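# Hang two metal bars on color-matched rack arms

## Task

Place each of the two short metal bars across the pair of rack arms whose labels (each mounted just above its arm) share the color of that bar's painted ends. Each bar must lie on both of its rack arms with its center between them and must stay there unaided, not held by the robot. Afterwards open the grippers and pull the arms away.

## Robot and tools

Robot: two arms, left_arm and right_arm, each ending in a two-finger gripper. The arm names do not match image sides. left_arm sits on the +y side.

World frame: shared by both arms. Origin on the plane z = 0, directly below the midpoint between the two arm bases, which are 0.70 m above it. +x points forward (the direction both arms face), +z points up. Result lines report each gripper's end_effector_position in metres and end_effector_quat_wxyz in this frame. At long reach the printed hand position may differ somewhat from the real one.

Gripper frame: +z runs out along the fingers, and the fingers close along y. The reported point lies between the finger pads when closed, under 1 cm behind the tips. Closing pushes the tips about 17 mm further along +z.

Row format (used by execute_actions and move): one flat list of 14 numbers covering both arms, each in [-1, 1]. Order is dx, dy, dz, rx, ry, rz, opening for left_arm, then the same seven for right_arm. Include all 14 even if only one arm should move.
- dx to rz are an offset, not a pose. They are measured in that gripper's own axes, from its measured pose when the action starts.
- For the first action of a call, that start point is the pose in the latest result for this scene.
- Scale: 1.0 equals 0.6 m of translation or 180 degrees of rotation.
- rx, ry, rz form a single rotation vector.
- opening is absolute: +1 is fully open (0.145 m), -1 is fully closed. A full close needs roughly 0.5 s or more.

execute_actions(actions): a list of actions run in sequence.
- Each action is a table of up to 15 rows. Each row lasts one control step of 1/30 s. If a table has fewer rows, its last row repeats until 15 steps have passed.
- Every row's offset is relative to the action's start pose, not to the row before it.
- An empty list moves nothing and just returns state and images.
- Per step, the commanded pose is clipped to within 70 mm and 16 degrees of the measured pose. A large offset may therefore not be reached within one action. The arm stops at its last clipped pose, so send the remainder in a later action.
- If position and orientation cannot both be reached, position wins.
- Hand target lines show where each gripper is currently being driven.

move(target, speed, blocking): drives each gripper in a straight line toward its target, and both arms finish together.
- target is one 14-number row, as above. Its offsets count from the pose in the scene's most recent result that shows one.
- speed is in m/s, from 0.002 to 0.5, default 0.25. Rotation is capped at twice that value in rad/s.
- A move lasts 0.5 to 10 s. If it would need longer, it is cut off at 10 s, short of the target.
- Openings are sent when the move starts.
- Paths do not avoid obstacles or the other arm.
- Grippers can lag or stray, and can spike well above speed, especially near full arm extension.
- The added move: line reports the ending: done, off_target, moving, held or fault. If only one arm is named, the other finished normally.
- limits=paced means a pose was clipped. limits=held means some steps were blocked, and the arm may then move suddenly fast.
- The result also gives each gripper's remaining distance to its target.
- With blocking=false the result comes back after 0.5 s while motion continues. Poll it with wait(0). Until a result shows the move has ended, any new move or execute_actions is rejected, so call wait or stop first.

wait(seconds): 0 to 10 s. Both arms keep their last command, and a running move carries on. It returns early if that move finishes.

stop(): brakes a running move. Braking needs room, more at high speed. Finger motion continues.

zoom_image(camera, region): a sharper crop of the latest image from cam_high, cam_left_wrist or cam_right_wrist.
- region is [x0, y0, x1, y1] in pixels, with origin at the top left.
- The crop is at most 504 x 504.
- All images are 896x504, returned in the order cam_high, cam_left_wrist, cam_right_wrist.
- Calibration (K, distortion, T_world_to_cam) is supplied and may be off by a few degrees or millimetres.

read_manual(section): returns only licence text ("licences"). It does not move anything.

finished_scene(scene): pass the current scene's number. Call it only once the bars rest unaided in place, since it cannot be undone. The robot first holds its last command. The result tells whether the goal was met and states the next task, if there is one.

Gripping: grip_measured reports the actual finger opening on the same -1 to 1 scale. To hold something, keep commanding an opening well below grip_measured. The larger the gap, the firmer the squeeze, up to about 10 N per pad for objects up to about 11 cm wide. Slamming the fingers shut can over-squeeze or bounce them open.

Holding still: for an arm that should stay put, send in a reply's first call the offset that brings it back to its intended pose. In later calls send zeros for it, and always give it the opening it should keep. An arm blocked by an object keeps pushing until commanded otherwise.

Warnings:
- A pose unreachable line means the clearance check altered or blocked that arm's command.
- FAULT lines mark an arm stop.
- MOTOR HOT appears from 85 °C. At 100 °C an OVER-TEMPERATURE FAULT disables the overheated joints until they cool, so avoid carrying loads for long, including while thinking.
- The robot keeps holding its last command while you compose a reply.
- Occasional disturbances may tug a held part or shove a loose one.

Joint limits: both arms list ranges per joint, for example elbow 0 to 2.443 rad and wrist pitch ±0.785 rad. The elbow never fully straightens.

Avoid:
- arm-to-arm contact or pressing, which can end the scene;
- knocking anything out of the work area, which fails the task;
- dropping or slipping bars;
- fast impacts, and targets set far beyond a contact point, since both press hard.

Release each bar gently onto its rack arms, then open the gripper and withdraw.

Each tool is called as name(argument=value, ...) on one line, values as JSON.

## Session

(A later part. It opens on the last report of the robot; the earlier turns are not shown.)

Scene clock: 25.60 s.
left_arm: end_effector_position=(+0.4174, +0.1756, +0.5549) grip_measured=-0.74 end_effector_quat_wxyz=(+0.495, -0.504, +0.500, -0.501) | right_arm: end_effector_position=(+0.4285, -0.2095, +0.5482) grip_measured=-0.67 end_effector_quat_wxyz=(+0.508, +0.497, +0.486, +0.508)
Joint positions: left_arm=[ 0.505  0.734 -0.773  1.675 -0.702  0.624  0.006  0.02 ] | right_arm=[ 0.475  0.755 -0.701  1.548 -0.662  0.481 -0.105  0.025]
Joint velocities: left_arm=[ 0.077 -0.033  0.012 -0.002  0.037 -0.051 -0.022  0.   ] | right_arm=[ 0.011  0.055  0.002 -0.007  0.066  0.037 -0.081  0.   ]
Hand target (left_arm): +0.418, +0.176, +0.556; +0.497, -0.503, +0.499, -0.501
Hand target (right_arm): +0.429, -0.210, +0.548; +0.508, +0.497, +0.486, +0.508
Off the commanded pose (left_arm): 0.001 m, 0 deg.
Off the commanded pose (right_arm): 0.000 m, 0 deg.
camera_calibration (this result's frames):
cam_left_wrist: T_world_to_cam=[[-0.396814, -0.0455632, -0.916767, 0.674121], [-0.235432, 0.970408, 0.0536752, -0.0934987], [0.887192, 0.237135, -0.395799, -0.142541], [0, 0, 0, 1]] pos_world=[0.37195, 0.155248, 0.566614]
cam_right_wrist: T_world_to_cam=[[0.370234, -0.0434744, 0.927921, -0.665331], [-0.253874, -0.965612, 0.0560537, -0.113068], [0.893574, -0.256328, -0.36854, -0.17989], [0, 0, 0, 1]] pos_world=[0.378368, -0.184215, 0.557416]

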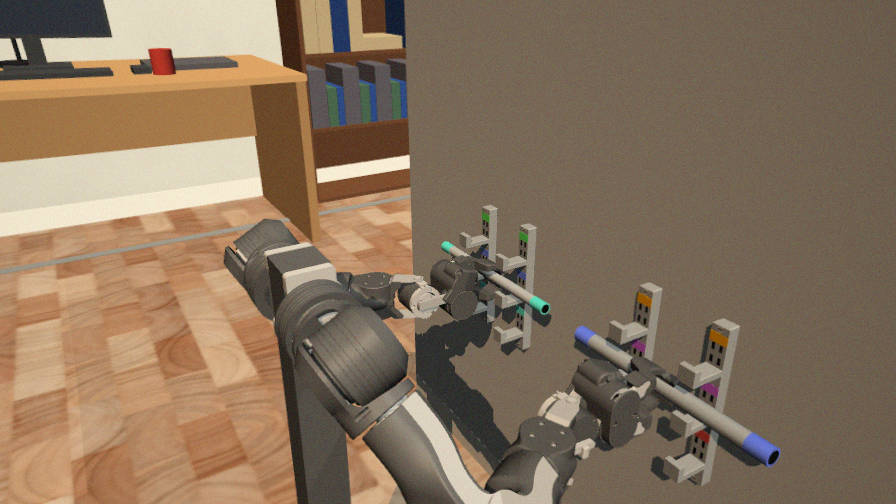

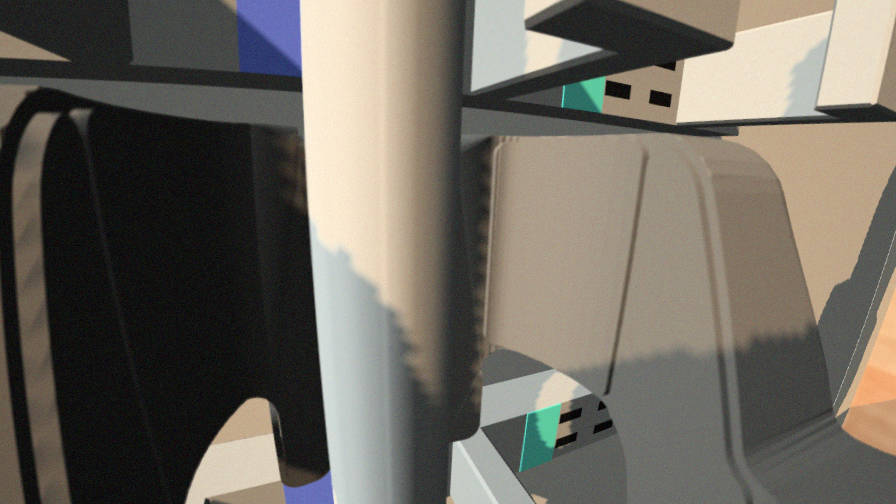

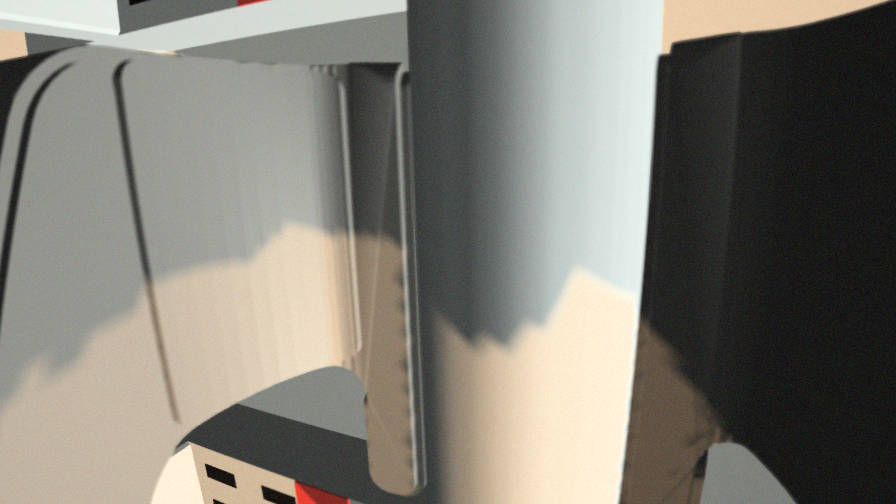

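move(target=[0,-0.026,0,0,0,0,-1,0,0.054,0,0,0,0,-0.95], speed=0.05)

move(target=[0,0,-0.12,0,0,0,-1,0,0,-0.14,0,0,0,-0.95], speed=0.08)

Scene clock: 26.97 s.
left_arm: end_effector_position=(+0.4171, +0.1751, +0.5673) grip_measured=-0.74 end_effector_quat_wxyz=(+0.492, -0.506, +0.502, -0.500) | right_arm: end_effector_position=(+0.4269, -0.2077, +0.5740) grip_measured=-0.67 end_effector_quat_wxyz=(+0.501, +0.501, +0.492, +0.505)
Joint positions: left_arm=[ 0.535  0.756 -0.773  1.716 -0.696  0.642  0.062  0.02 ] | right_arm=[ 0.526  0.809 -0.7    1.644 -0.639  0.524  0.007  0.025]
Joint velocities: left_arm=[ 0.055 -0.055 -0.022 -0.002 -0.022  0.051  0.037  0.   ] | right_arm=[ 0.011  0.011 -0.007 -0.012 -0.007 -0.051 -0.007 -0.   ]
Hand target (left_arm): +0.417, +0.176, +0.570; +0.495, -0.504, +0.500, -0.501
Hand target (right_arm): +0.428, -0.209, +0.580; +0.508, +0.497, +0.487, +0.508
Off the commanded pose (left_arm): 0.003 m, 0 deg.
Off the commanded pose (right_arm): 0.007 m, 1 deg.
move: off_target (right_arm)
camera_calibration (this result's frames):
cam_left_wrist: T_world_to_cam=[[-0.404342, -0.0447773, -0.913511, 0.686477], [-0.231896, 0.971182, 0.0550384, -0.0961306], [0.884721, 0.234094, -0.403074, -0.131558], [0, 0, 0, 1]] pos_world=[0.371671, 0.154896, 0.579368]
cam_right_wrist: T_world_to_cam=[[0.388692, -0.0437347, 0.920329, -0.692195], [-0.246468, -0.967406, 0.0581218, -0.117857], [0.88779, -0.249424, -0.386803, -0.154112], [0, 0, 0, 1]] pos_world=[0.376822, -0.182727, 0.584286]

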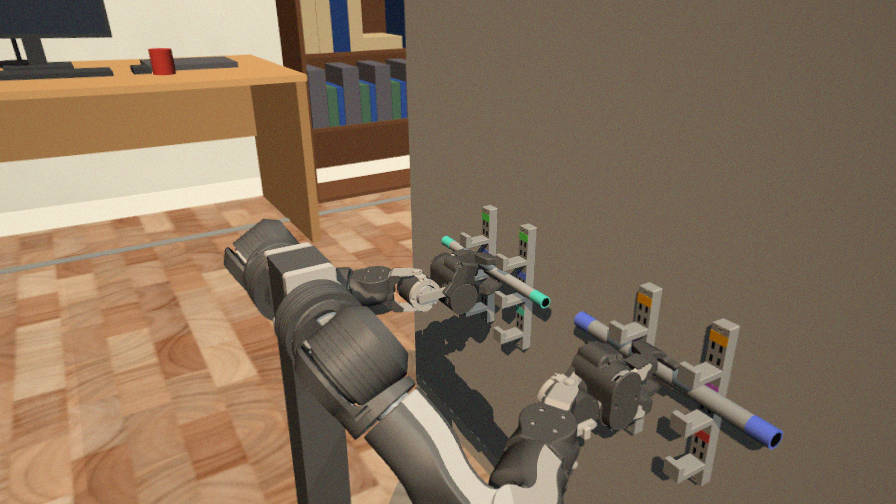

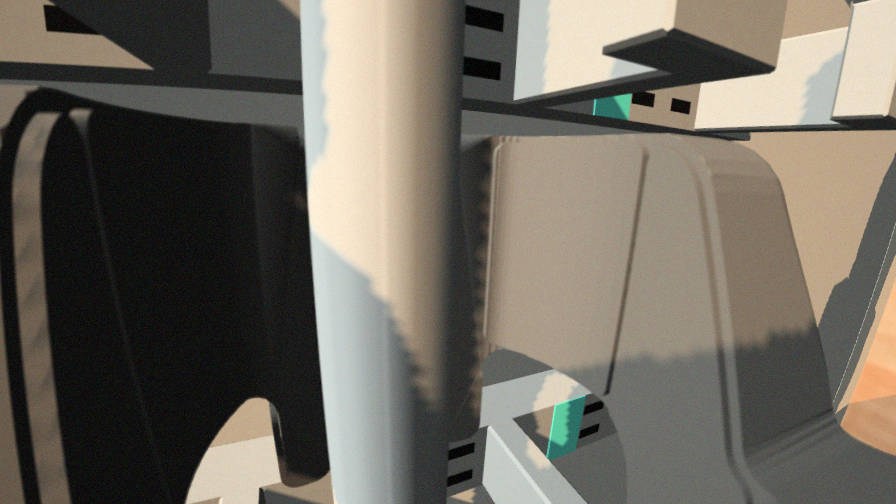

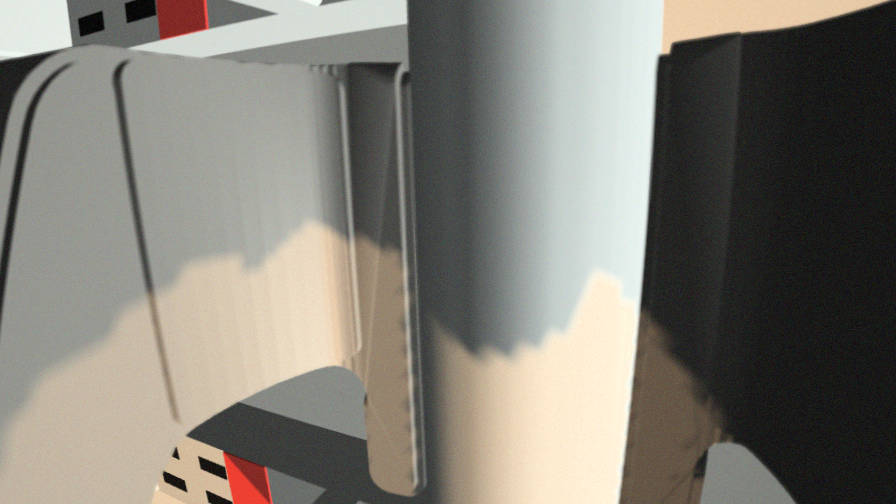

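Scene clock: 28.33 s.
left_arm: end_effector_position=(+0.3445, +0.1745, +0.5631) grip_measured=-0.74 end_effector_quat_wxyz=(+0.486, -0.510, +0.506, -0.497) | right_arm: end_effector_position=(+0.3426, -0.2061, +0.5669) grip_measured=-0.67 end_effector_quat_wxyz=(+0.491, +0.508, +0.501, +0.499)
Joint positions: left_arm=[ 0.224  0.918 -0.68   2.064 -0.716  0.786  0.023  0.02 ] | right_arm=[ 0.106  1.021 -0.536  2.051 -0.598  0.68  -0.075  0.025]
Joint velocities: left_arm=[ 0.055  0.033  0.007  0.022  0.051 -0.037 -0.022 -0.   ] | right_arm=[-0.033  0.011  0.017 -0.002 -0.007  0.007 -0.037 -0.   ]
Hand target (left_arm): +0.345, +0.175, +0.567; +0.491, -0.507, +0.502, -0.500
Hand target (right_arm): +0.343, -0.207, +0.574; +0.501, +0.500, +0.494, +0.505
Off the commanded pose (left_arm): 0.005 m, 1 deg.
Off the commanded pose (right_arm): 0.006 m, 2 deg.
joint sent to its limit (left arm) — the command would take joint 6 (wrist pitch) past its upper limit, so that joint was sent only as far as its limit.
move: off_target (left_arm, right_arm)
camera_calibration (this result's frames):
cam_left_wrist: T_world_to_cam=[[-0.420618, -0.0480494, -0.905965, 0.655228], [-0.228233, 0.972085, 0.0544069, -0.113247], [0.878061, 0.229655, -0.419843, -0.0563603], [0, 0, 0, 1]] pos_world=[0.299242, 0.154512, 0.576112]
cam_right_wrist: T_world_to_cam=[[0.418149, -0.0433767, 0.907342, -0.655471], [-0.239149, -0.968878, 0.0638934, -0.142783], [0.876333, -0.243707, -0.415509, -0.0601843], [0, 0, 0, 1]] pos_world=[0.29268, -0.181439, 0.578852]

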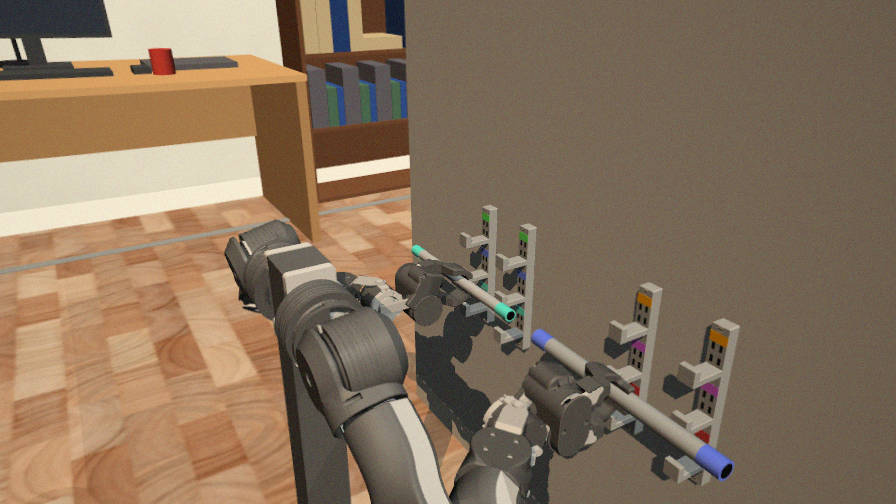

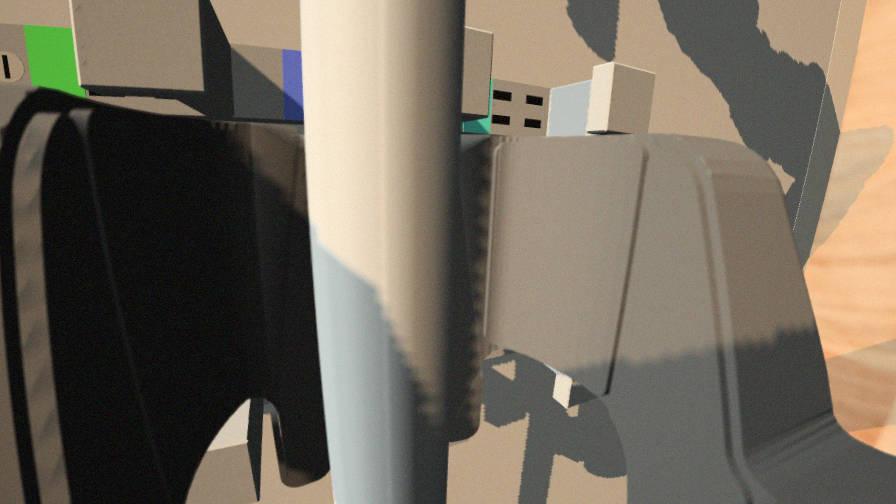

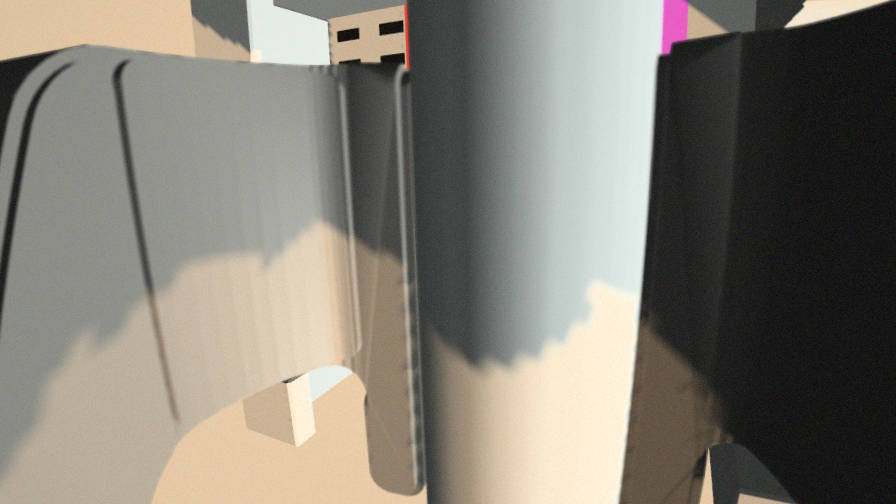

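move(target=[-0.038,0.108,0,0,0,0,-1,0,0,0,0,0,0,-0.95], speed=0.08)

move(target=[0,0,0.075,0,0,0,-1,0,0,0,0,0,0,-0.95], speed=0.06)

Scene clock: 30.10 s.
left_arm: end_effector_position=(+0.3423, +0.1960, +0.4943) grip_measured=-0.74 end_effector_quat_wxyz=(+0.481, -0.515, +0.510, -0.493) | right_arm: end_effector_position=(+0.3424, -0.2061, +0.5652) grip_measured=-0.67 end_effector_quat_wxyz=(+0.488, +0.512, +0.502, +0.498)
Joint positions: left_arm=[ 0.058  0.846 -0.644  1.815 -0.683  0.593 -0.243  0.02 ] | right_arm=[ 0.105  1.021 -0.536  2.051 -0.593  0.68  -0.07   0.025]
Joint velocities: left_arm=[ 0.033 -0.055  0.002 -0.002 -0.022  0.007  0.022  0.   ] | right_arm=[-0.187 -0.011 -0.002 -0.007 -0.007  0.007  0.007 -0.   ]
Hand target (left_arm): +0.344, +0.196, +0.499; +0.486, -0.510, +0.505, -0.498
Hand target (right_arm): +0.343, -0.206, +0.567; +0.491, +0.508, +0.501, +0.499
Off the commanded pose (left_arm): 0.004 m, 1 deg.
Off the commanded pose (right_arm): 0.002 m, 1 deg.
move: off_target (left_arm)
camera_calibration (this result's frames):
cam_left_wrist: T_world_to_cam=[[-0.436221, -0.0489328, -0.898508, 0.594832], [-0.228116, 0.971916, 0.0578187, -0.132555], [0.870445, 0.230186, -0.435132, -0.0781909], [0, 0, 0, 1]] pos_world=[0.297301, 0.175937, 0.508103]
cam_right_wrist: T_world_to_cam=[[0.426711, -0.0472208, 0.903154, -0.655159], [-0.238799, -0.969078, 0.0621573, -0.141919], [0.872291, -0.242196, -0.424793, -0.0538178], [0, 0, 0, 1]] pos_world=[0.292618, -0.181502, 0.577669]

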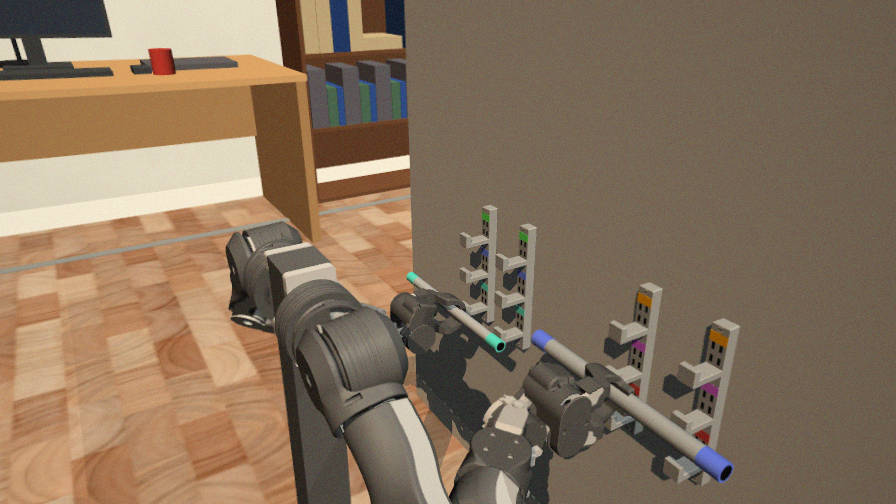

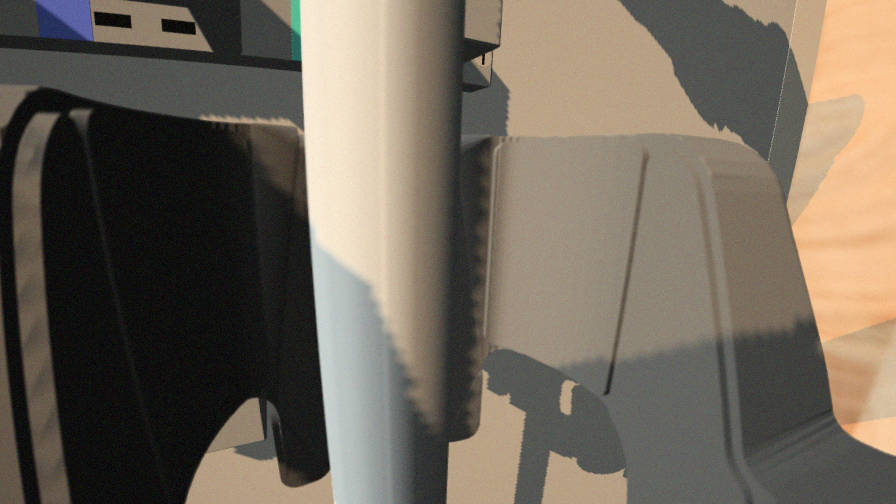

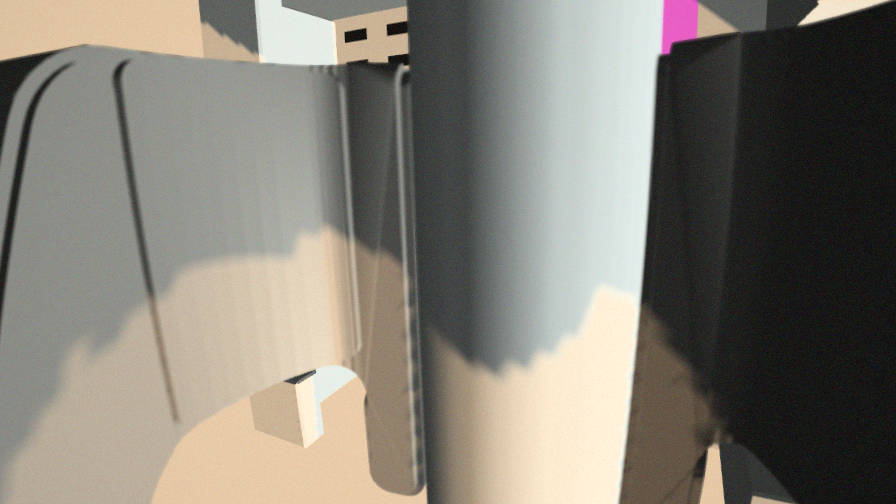

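Scene clock: 31.10 s.
left_arm: end_effector_position=(+0.3874, +0.1970, +0.4931) grip_measured=-0.74 end_effector_quat_wxyz=(+0.483, -0.516, +0.508, -0.492) | right_arm: end_effector_position=(+0.3422, -0.2061, +0.5633) grip_measured=-0.67 end_effector_quat_wxyz=(+0.484, +0.515, +0.504, +0.496)
Joint positions: left_arm=[ 0.264  0.753 -0.7    1.615 -0.682  0.519 -0.186  0.02 ] | right_arm=[ 0.104  1.021 -0.536  2.051 -0.587  0.68  -0.065  0.025]
Joint velocities: left_arm=[-0.011 -0.011 -0.002 -0.022  0.007  0.037  0.007  0.   ] | right_arm=[ 0.033 -0.033  0.002 -0.002  0.022  0.007 -0.007  0.   ]
Hand target (left_arm): +0.388, +0.196, +0.493; +0.482, -0.514, +0.510, -0.493
Hand target (right_arm): +0.342, -0.206, +0.565; +0.488, +0.512, +0.502, +0.498
Off the commanded pose (left_arm): 0.002 m, 0 deg.
Off the commanded pose (right_arm): 0.002 m, 1 deg.
move: done
camera_calibration (this result's frames):
cam_left_wrist: T_world_to_cam=[[-0.43488, -0.0509211, -0.899047, 0.613567], [-0.232818, 0.970811, 0.0576314, -0.12112], [0.869871, 0.234377, -0.434042, -0.119345], [0, 0, 0, 1]] pos_world=[0.342444, 0.1768, 0.506806]
cam_right_wrist: T_world_to_cam=[[0.435576, -0.0510444, 0.898704, -0.654663], [-0.238428, -0.969274, 0.0605064, -0.141115], [0.868001, -0.240631, -0.434363, -0.0472245], [0, 0, 0, 1]] pos_world=[0.292501, -0.18156, 0.576374]

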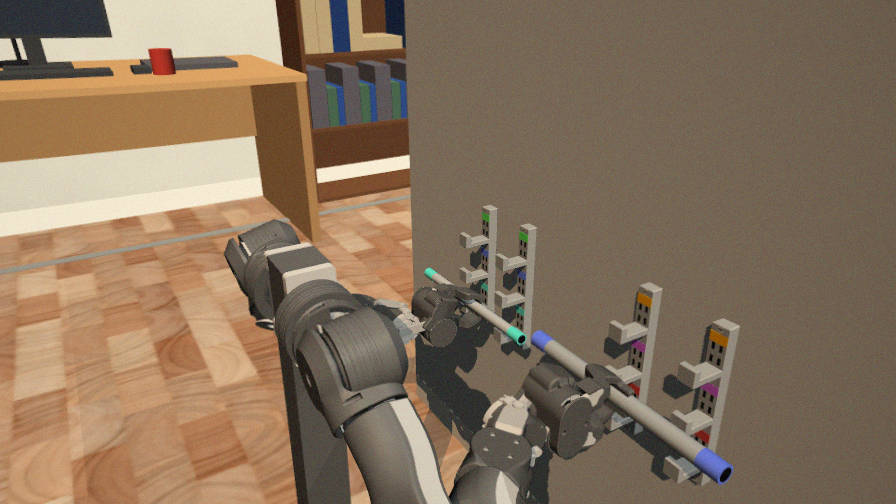

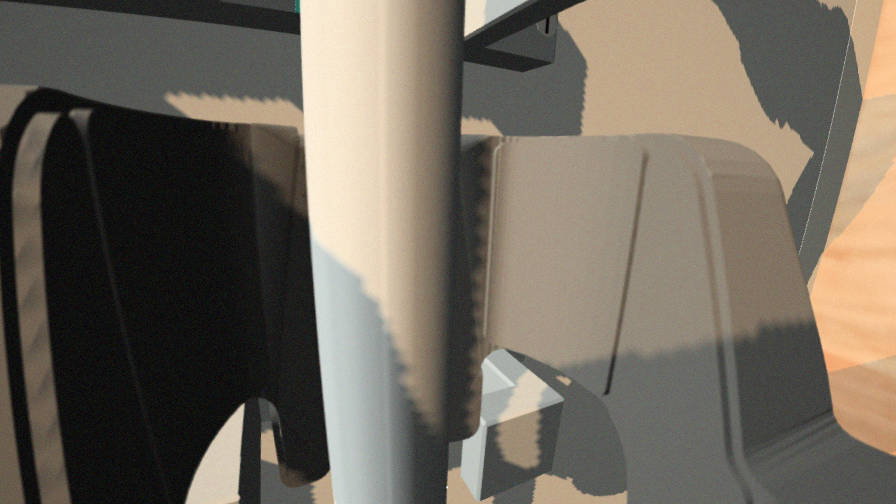

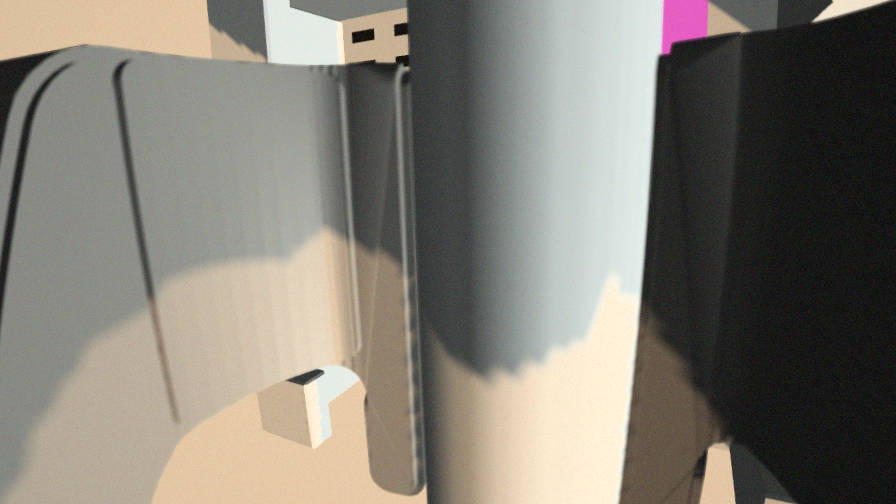

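move(target=[0.008,-0.002,0.063,0.014,0,0,-1,0,0.015,0,-0.015,0,0,-0.95], speed=0.05)

Scene clock: 32.77 s.
left_arm: end_effector_position=(+0.4253, +0.1933, +0.4913) grip_measured=-0.74 end_effector_quat_wxyz=(+0.492, -0.509, +0.499, -0.500) | right_arm: end_effector_position=(+0.3418, -0.2062, +0.5653) grip_measured=-0.67 end_effector_quat_wxyz=(+0.488, +0.512, +0.499, +0.501)
Joint positions: left_arm=[ 0.405  0.626 -0.715  1.395 -0.72   0.434 -0.198  0.02 ] | right_arm=[ 0.101  1.02  -0.536  2.051 -0.583  0.68  -0.086  0.025]
Joint velocities: left_arm=[-0.011 -0.077  0.007  0.022  0.022  0.007  0.022 -0.   ] | right_arm=[ 0.033  0.033 -0.002 -0.007 -0.007  0.022  0.007 -0.   ]
Hand target (left_arm): +0.426, +0.192, +0.494; +0.495, -0.504, +0.498, -0.503
Hand target (right_arm): +0.342, -0.206, +0.572; +0.496, +0.504, +0.492, +0.508
Off the commanded pose (left_arm): 0.002 m, 1 deg.
Off the commanded pose (right_arm): 0.007 m, 2 deg.
move: off_target (right_arm)
camera_calibration (this result's frames):
cam_left_wrist: T_world_to_cam=[[-0.40499, -0.0538481, -0.912734, 0.622893], [-0.239022, 0.969785, 0.0488424, -0.101413], [0.882526, 0.237944, -0.405624, -0.172244], [0, 0, 0, 1]] pos_world=[0.380035, 0.172875, 0.503622]
cam_right_wrist: T_world_to_cam=[[0.421412, -0.0546416, 0.905222, -0.655899], [-0.240072, -0.969293, 0.0532525, -0.136703], [0.874516, -0.239759, -0.42159, -0.0553689], [0, 0, 0, 1]] pos_world=[0.292006, -0.18162, 0.57767]

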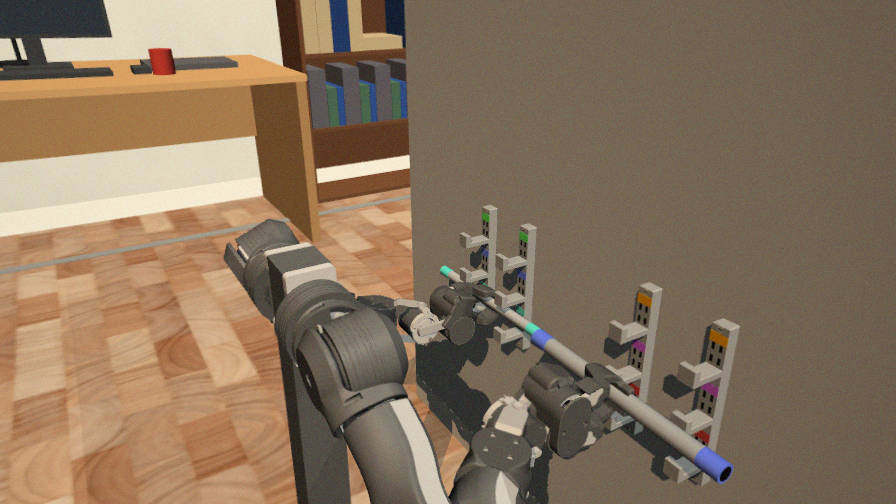

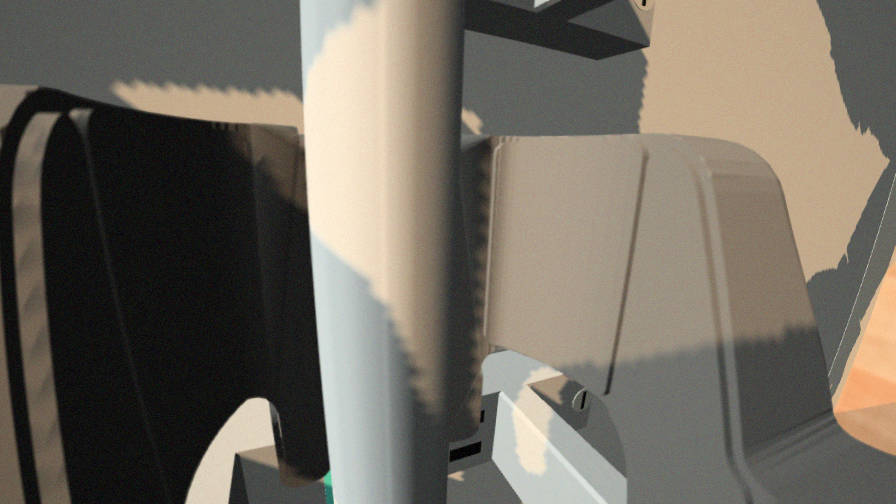

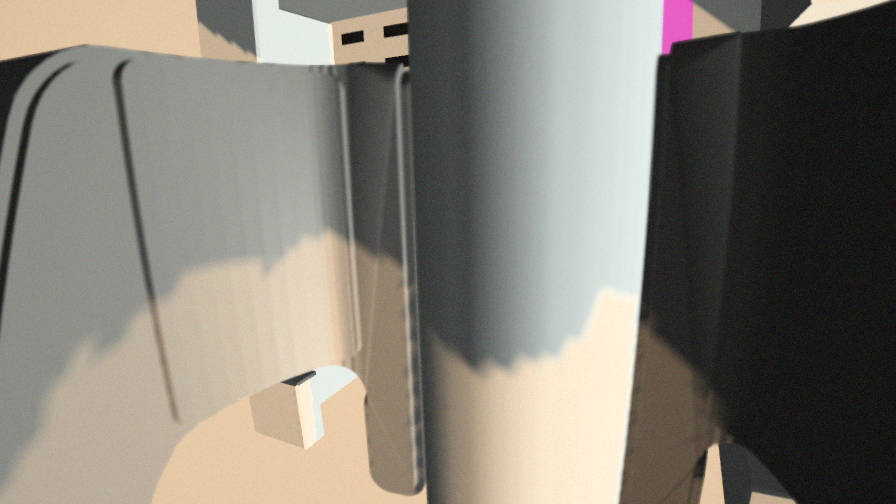

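move(target=[0,0,0.008,0,0,0,-1,0,0,0,0,0,0,-0.95], speed=0.03)

move(target=[0,0.042,0,0,0,0,-1,0,0,0,0,0,0,-0.95], speed=0.03)

zoom_image(camera="cam_high", region=[400,220,600,380])

Scene clock: 33.90 s.
left_arm: end_effector_position=(+0.4294, +0.1947, +0.4907) grip_measured=-0.74 end_effector_quat_wxyz=(+0.493, -0.511, +0.498, -0.498) | right_arm: end_effector_position=(+0.3416, -0.2062, +0.5635) grip_measured=-0.67 end_effector_quat_wxyz=(+0.484, +0.516, +0.500, +0.500)
Joint positions: left_arm=[ 0.42   0.616 -0.715  1.37  -0.72   0.426 -0.196  0.02 ] | right_arm=[ 0.099  1.02  -0.536  2.051 -0.578  0.68  -0.082  0.025]
Joint velocities: left_arm=[ 0.011  0.011 -0.027 -0.007 -0.007 -0.007 -0.037 -0.   ] | right_arm=[ 0.011 -0.033  0.017 -0.002 -0.051 -0.051  0.037  0.   ]
Hand target (left_arm): +0.430, +0.193, +0.491; +0.492, -0.509, +0.499, -0.500
Hand target (right_arm): +0.342, -0.206, +0.565; +0.488, +0.512, +0.499, +0.501
Off the commanded pose (left_arm): 0.002 m, 0 deg.
Off the commanded pose (right_arm): 0.002 m, 1 deg.
move: done
camera_calibration (this result's frames):
cam_left_wrist: T_world_to_cam=[[-0.406303, -0.0565269, -0.911988, 0.624739], [-0.243629, 0.968655, 0.048501, -0.0994247], [0.88066, 0.241893, -0.407339, -0.175556], [0, 0, 0, 1]] pos_world=[0.384216, 0.174088, 0.503066]
cam_right_wrist: T_world_to_cam=[[0.429952, -0.0584659, 0.900957, -0.655532], [-0.239787, -0.969457, 0.0515195, -0.135827], [0.870427, -0.238189, -0.43084, -0.0490138], [0, 0, 0, 1]] pos_world=[0.291941, -0.181679, 0.576487]

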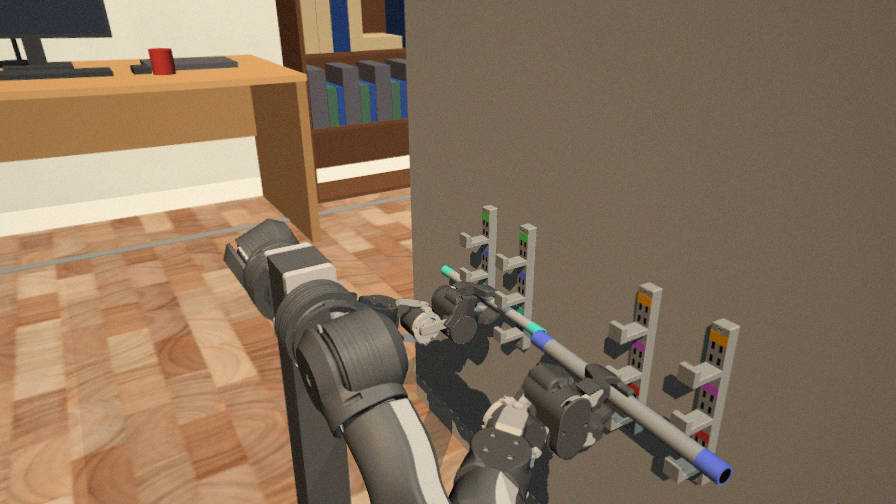

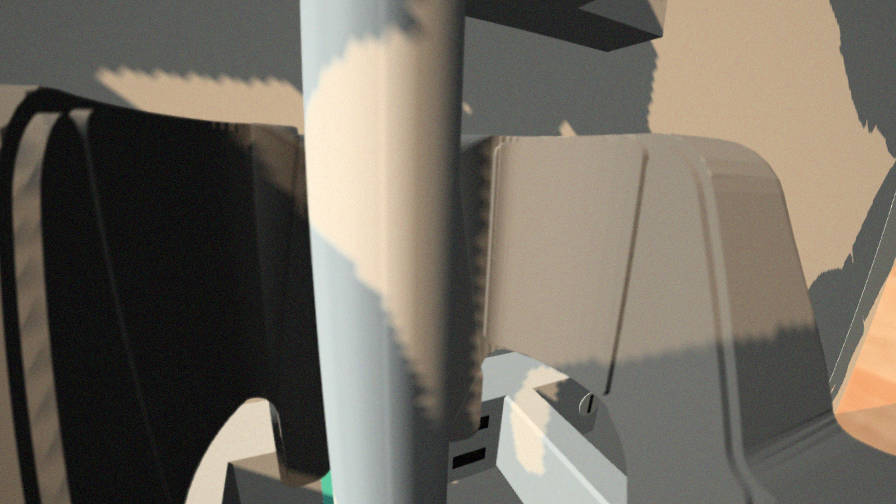

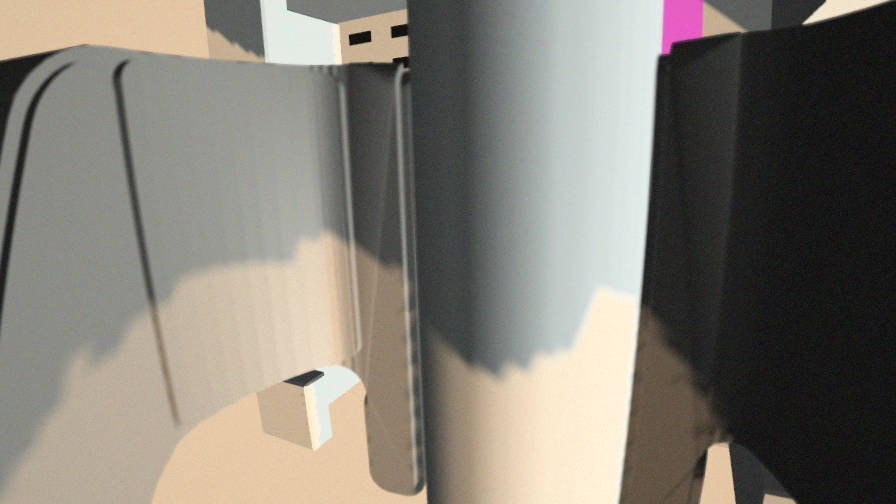

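Scene clock: 34.97 s.
left_arm: end_effector_position=(+0.4296, +0.1953, +0.4649) grip_measured=-0.74 end_effector_quat_wxyz=(+0.491, -0.515, +0.498, -0.495) | right_arm: end_effector_position=(+0.3414, -0.2061, +0.5617) grip_measured=-0.67 end_effector_quat_wxyz=(+0.481, +0.519, +0.501, +0.498)
Joint positions: left_arm=[ 0.404  0.56  -0.715  1.254 -0.731  0.377 -0.27   0.02 ] | right_arm=[ 0.098  1.02  -0.537  2.051 -0.573  0.68  -0.077  0.025]
Joint velocities: left_arm=[-0.011 -0.033  0.007 -0.002 -0.037 -0.007 -0.051  0.   ] | right_arm=[-0.033 -0.055  0.002 -0.007 -0.066 -0.022 -0.066  0.   ]
Hand target (left_arm): +0.429, +0.194, +0.466; +0.493, -0.511, +0.498, -0.499
Hand target (right_arm): +0.342, -0.206, +0.563; +0.484, +0.516, +0.500, +0.500
Off the commanded pose (left_arm): 0.001 m, 1 deg.
Off the commanded pose (right_arm): 0.002 m, 1 deg.
move: done
camera_calibration (this result's frames):
cam_left_wrist: T_world_to_cam=[[-0.414634, -0.0610119, -0.907941, 0.603915], [-0.247608, 0.967668, 0.0480508, -0.0966093], [0.875654, 0.244736, -0.416335, -0.18061], [0, 0, 0, 1]] pos_world=[0.384634, 0.174534, 0.477767]
cam_right_wrist: T_world_to_cam=[[0.438755, -0.0621647, 0.896454, -0.654984], [-0.239296, -0.969665, 0.0498778, -0.135021], [0.866159, -0.236402, -0.440321, -0.0424454], [0, 0, 0, 1]] pos_world=[0.291832, -0.181676, 0.575208]

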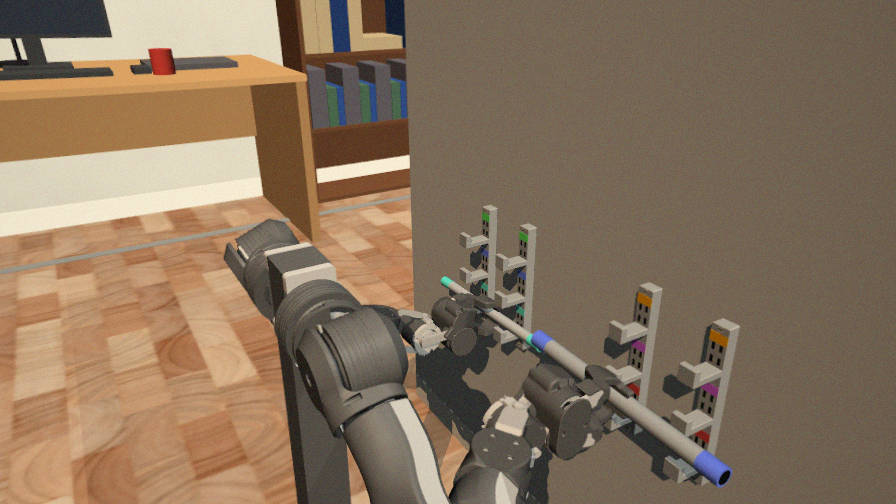

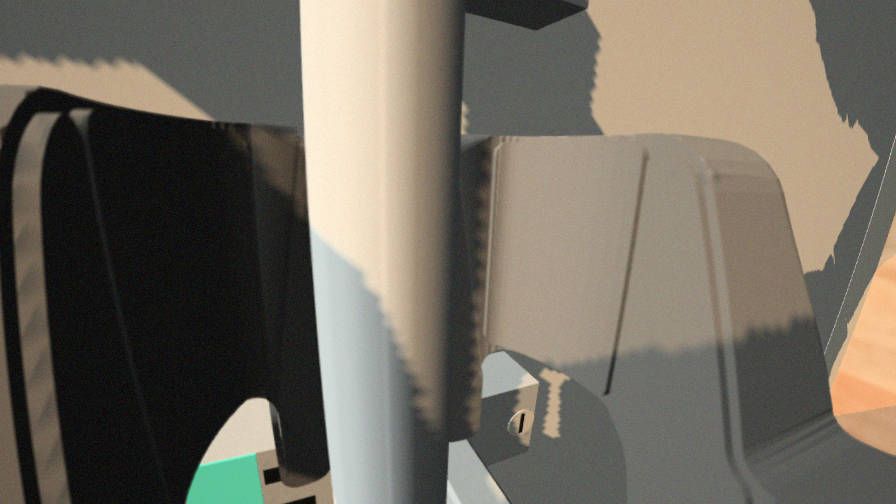

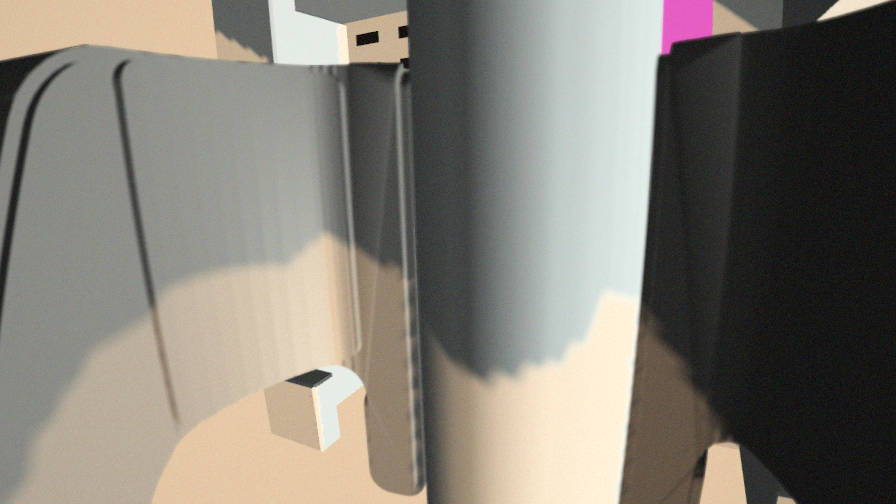

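Region (400, 220, 600, 380) of cam_high's 896x504 image, scaled by 2.520, with more detail than that image has; it fills the top 403 rows of this view, and the rest is white.

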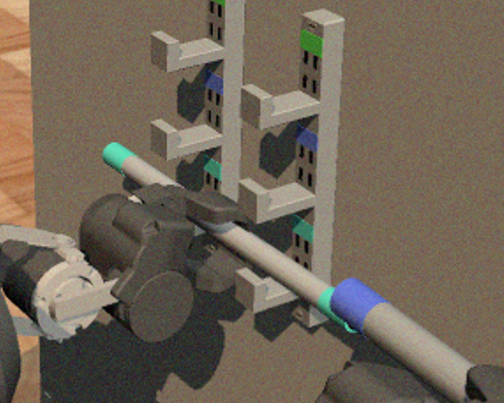

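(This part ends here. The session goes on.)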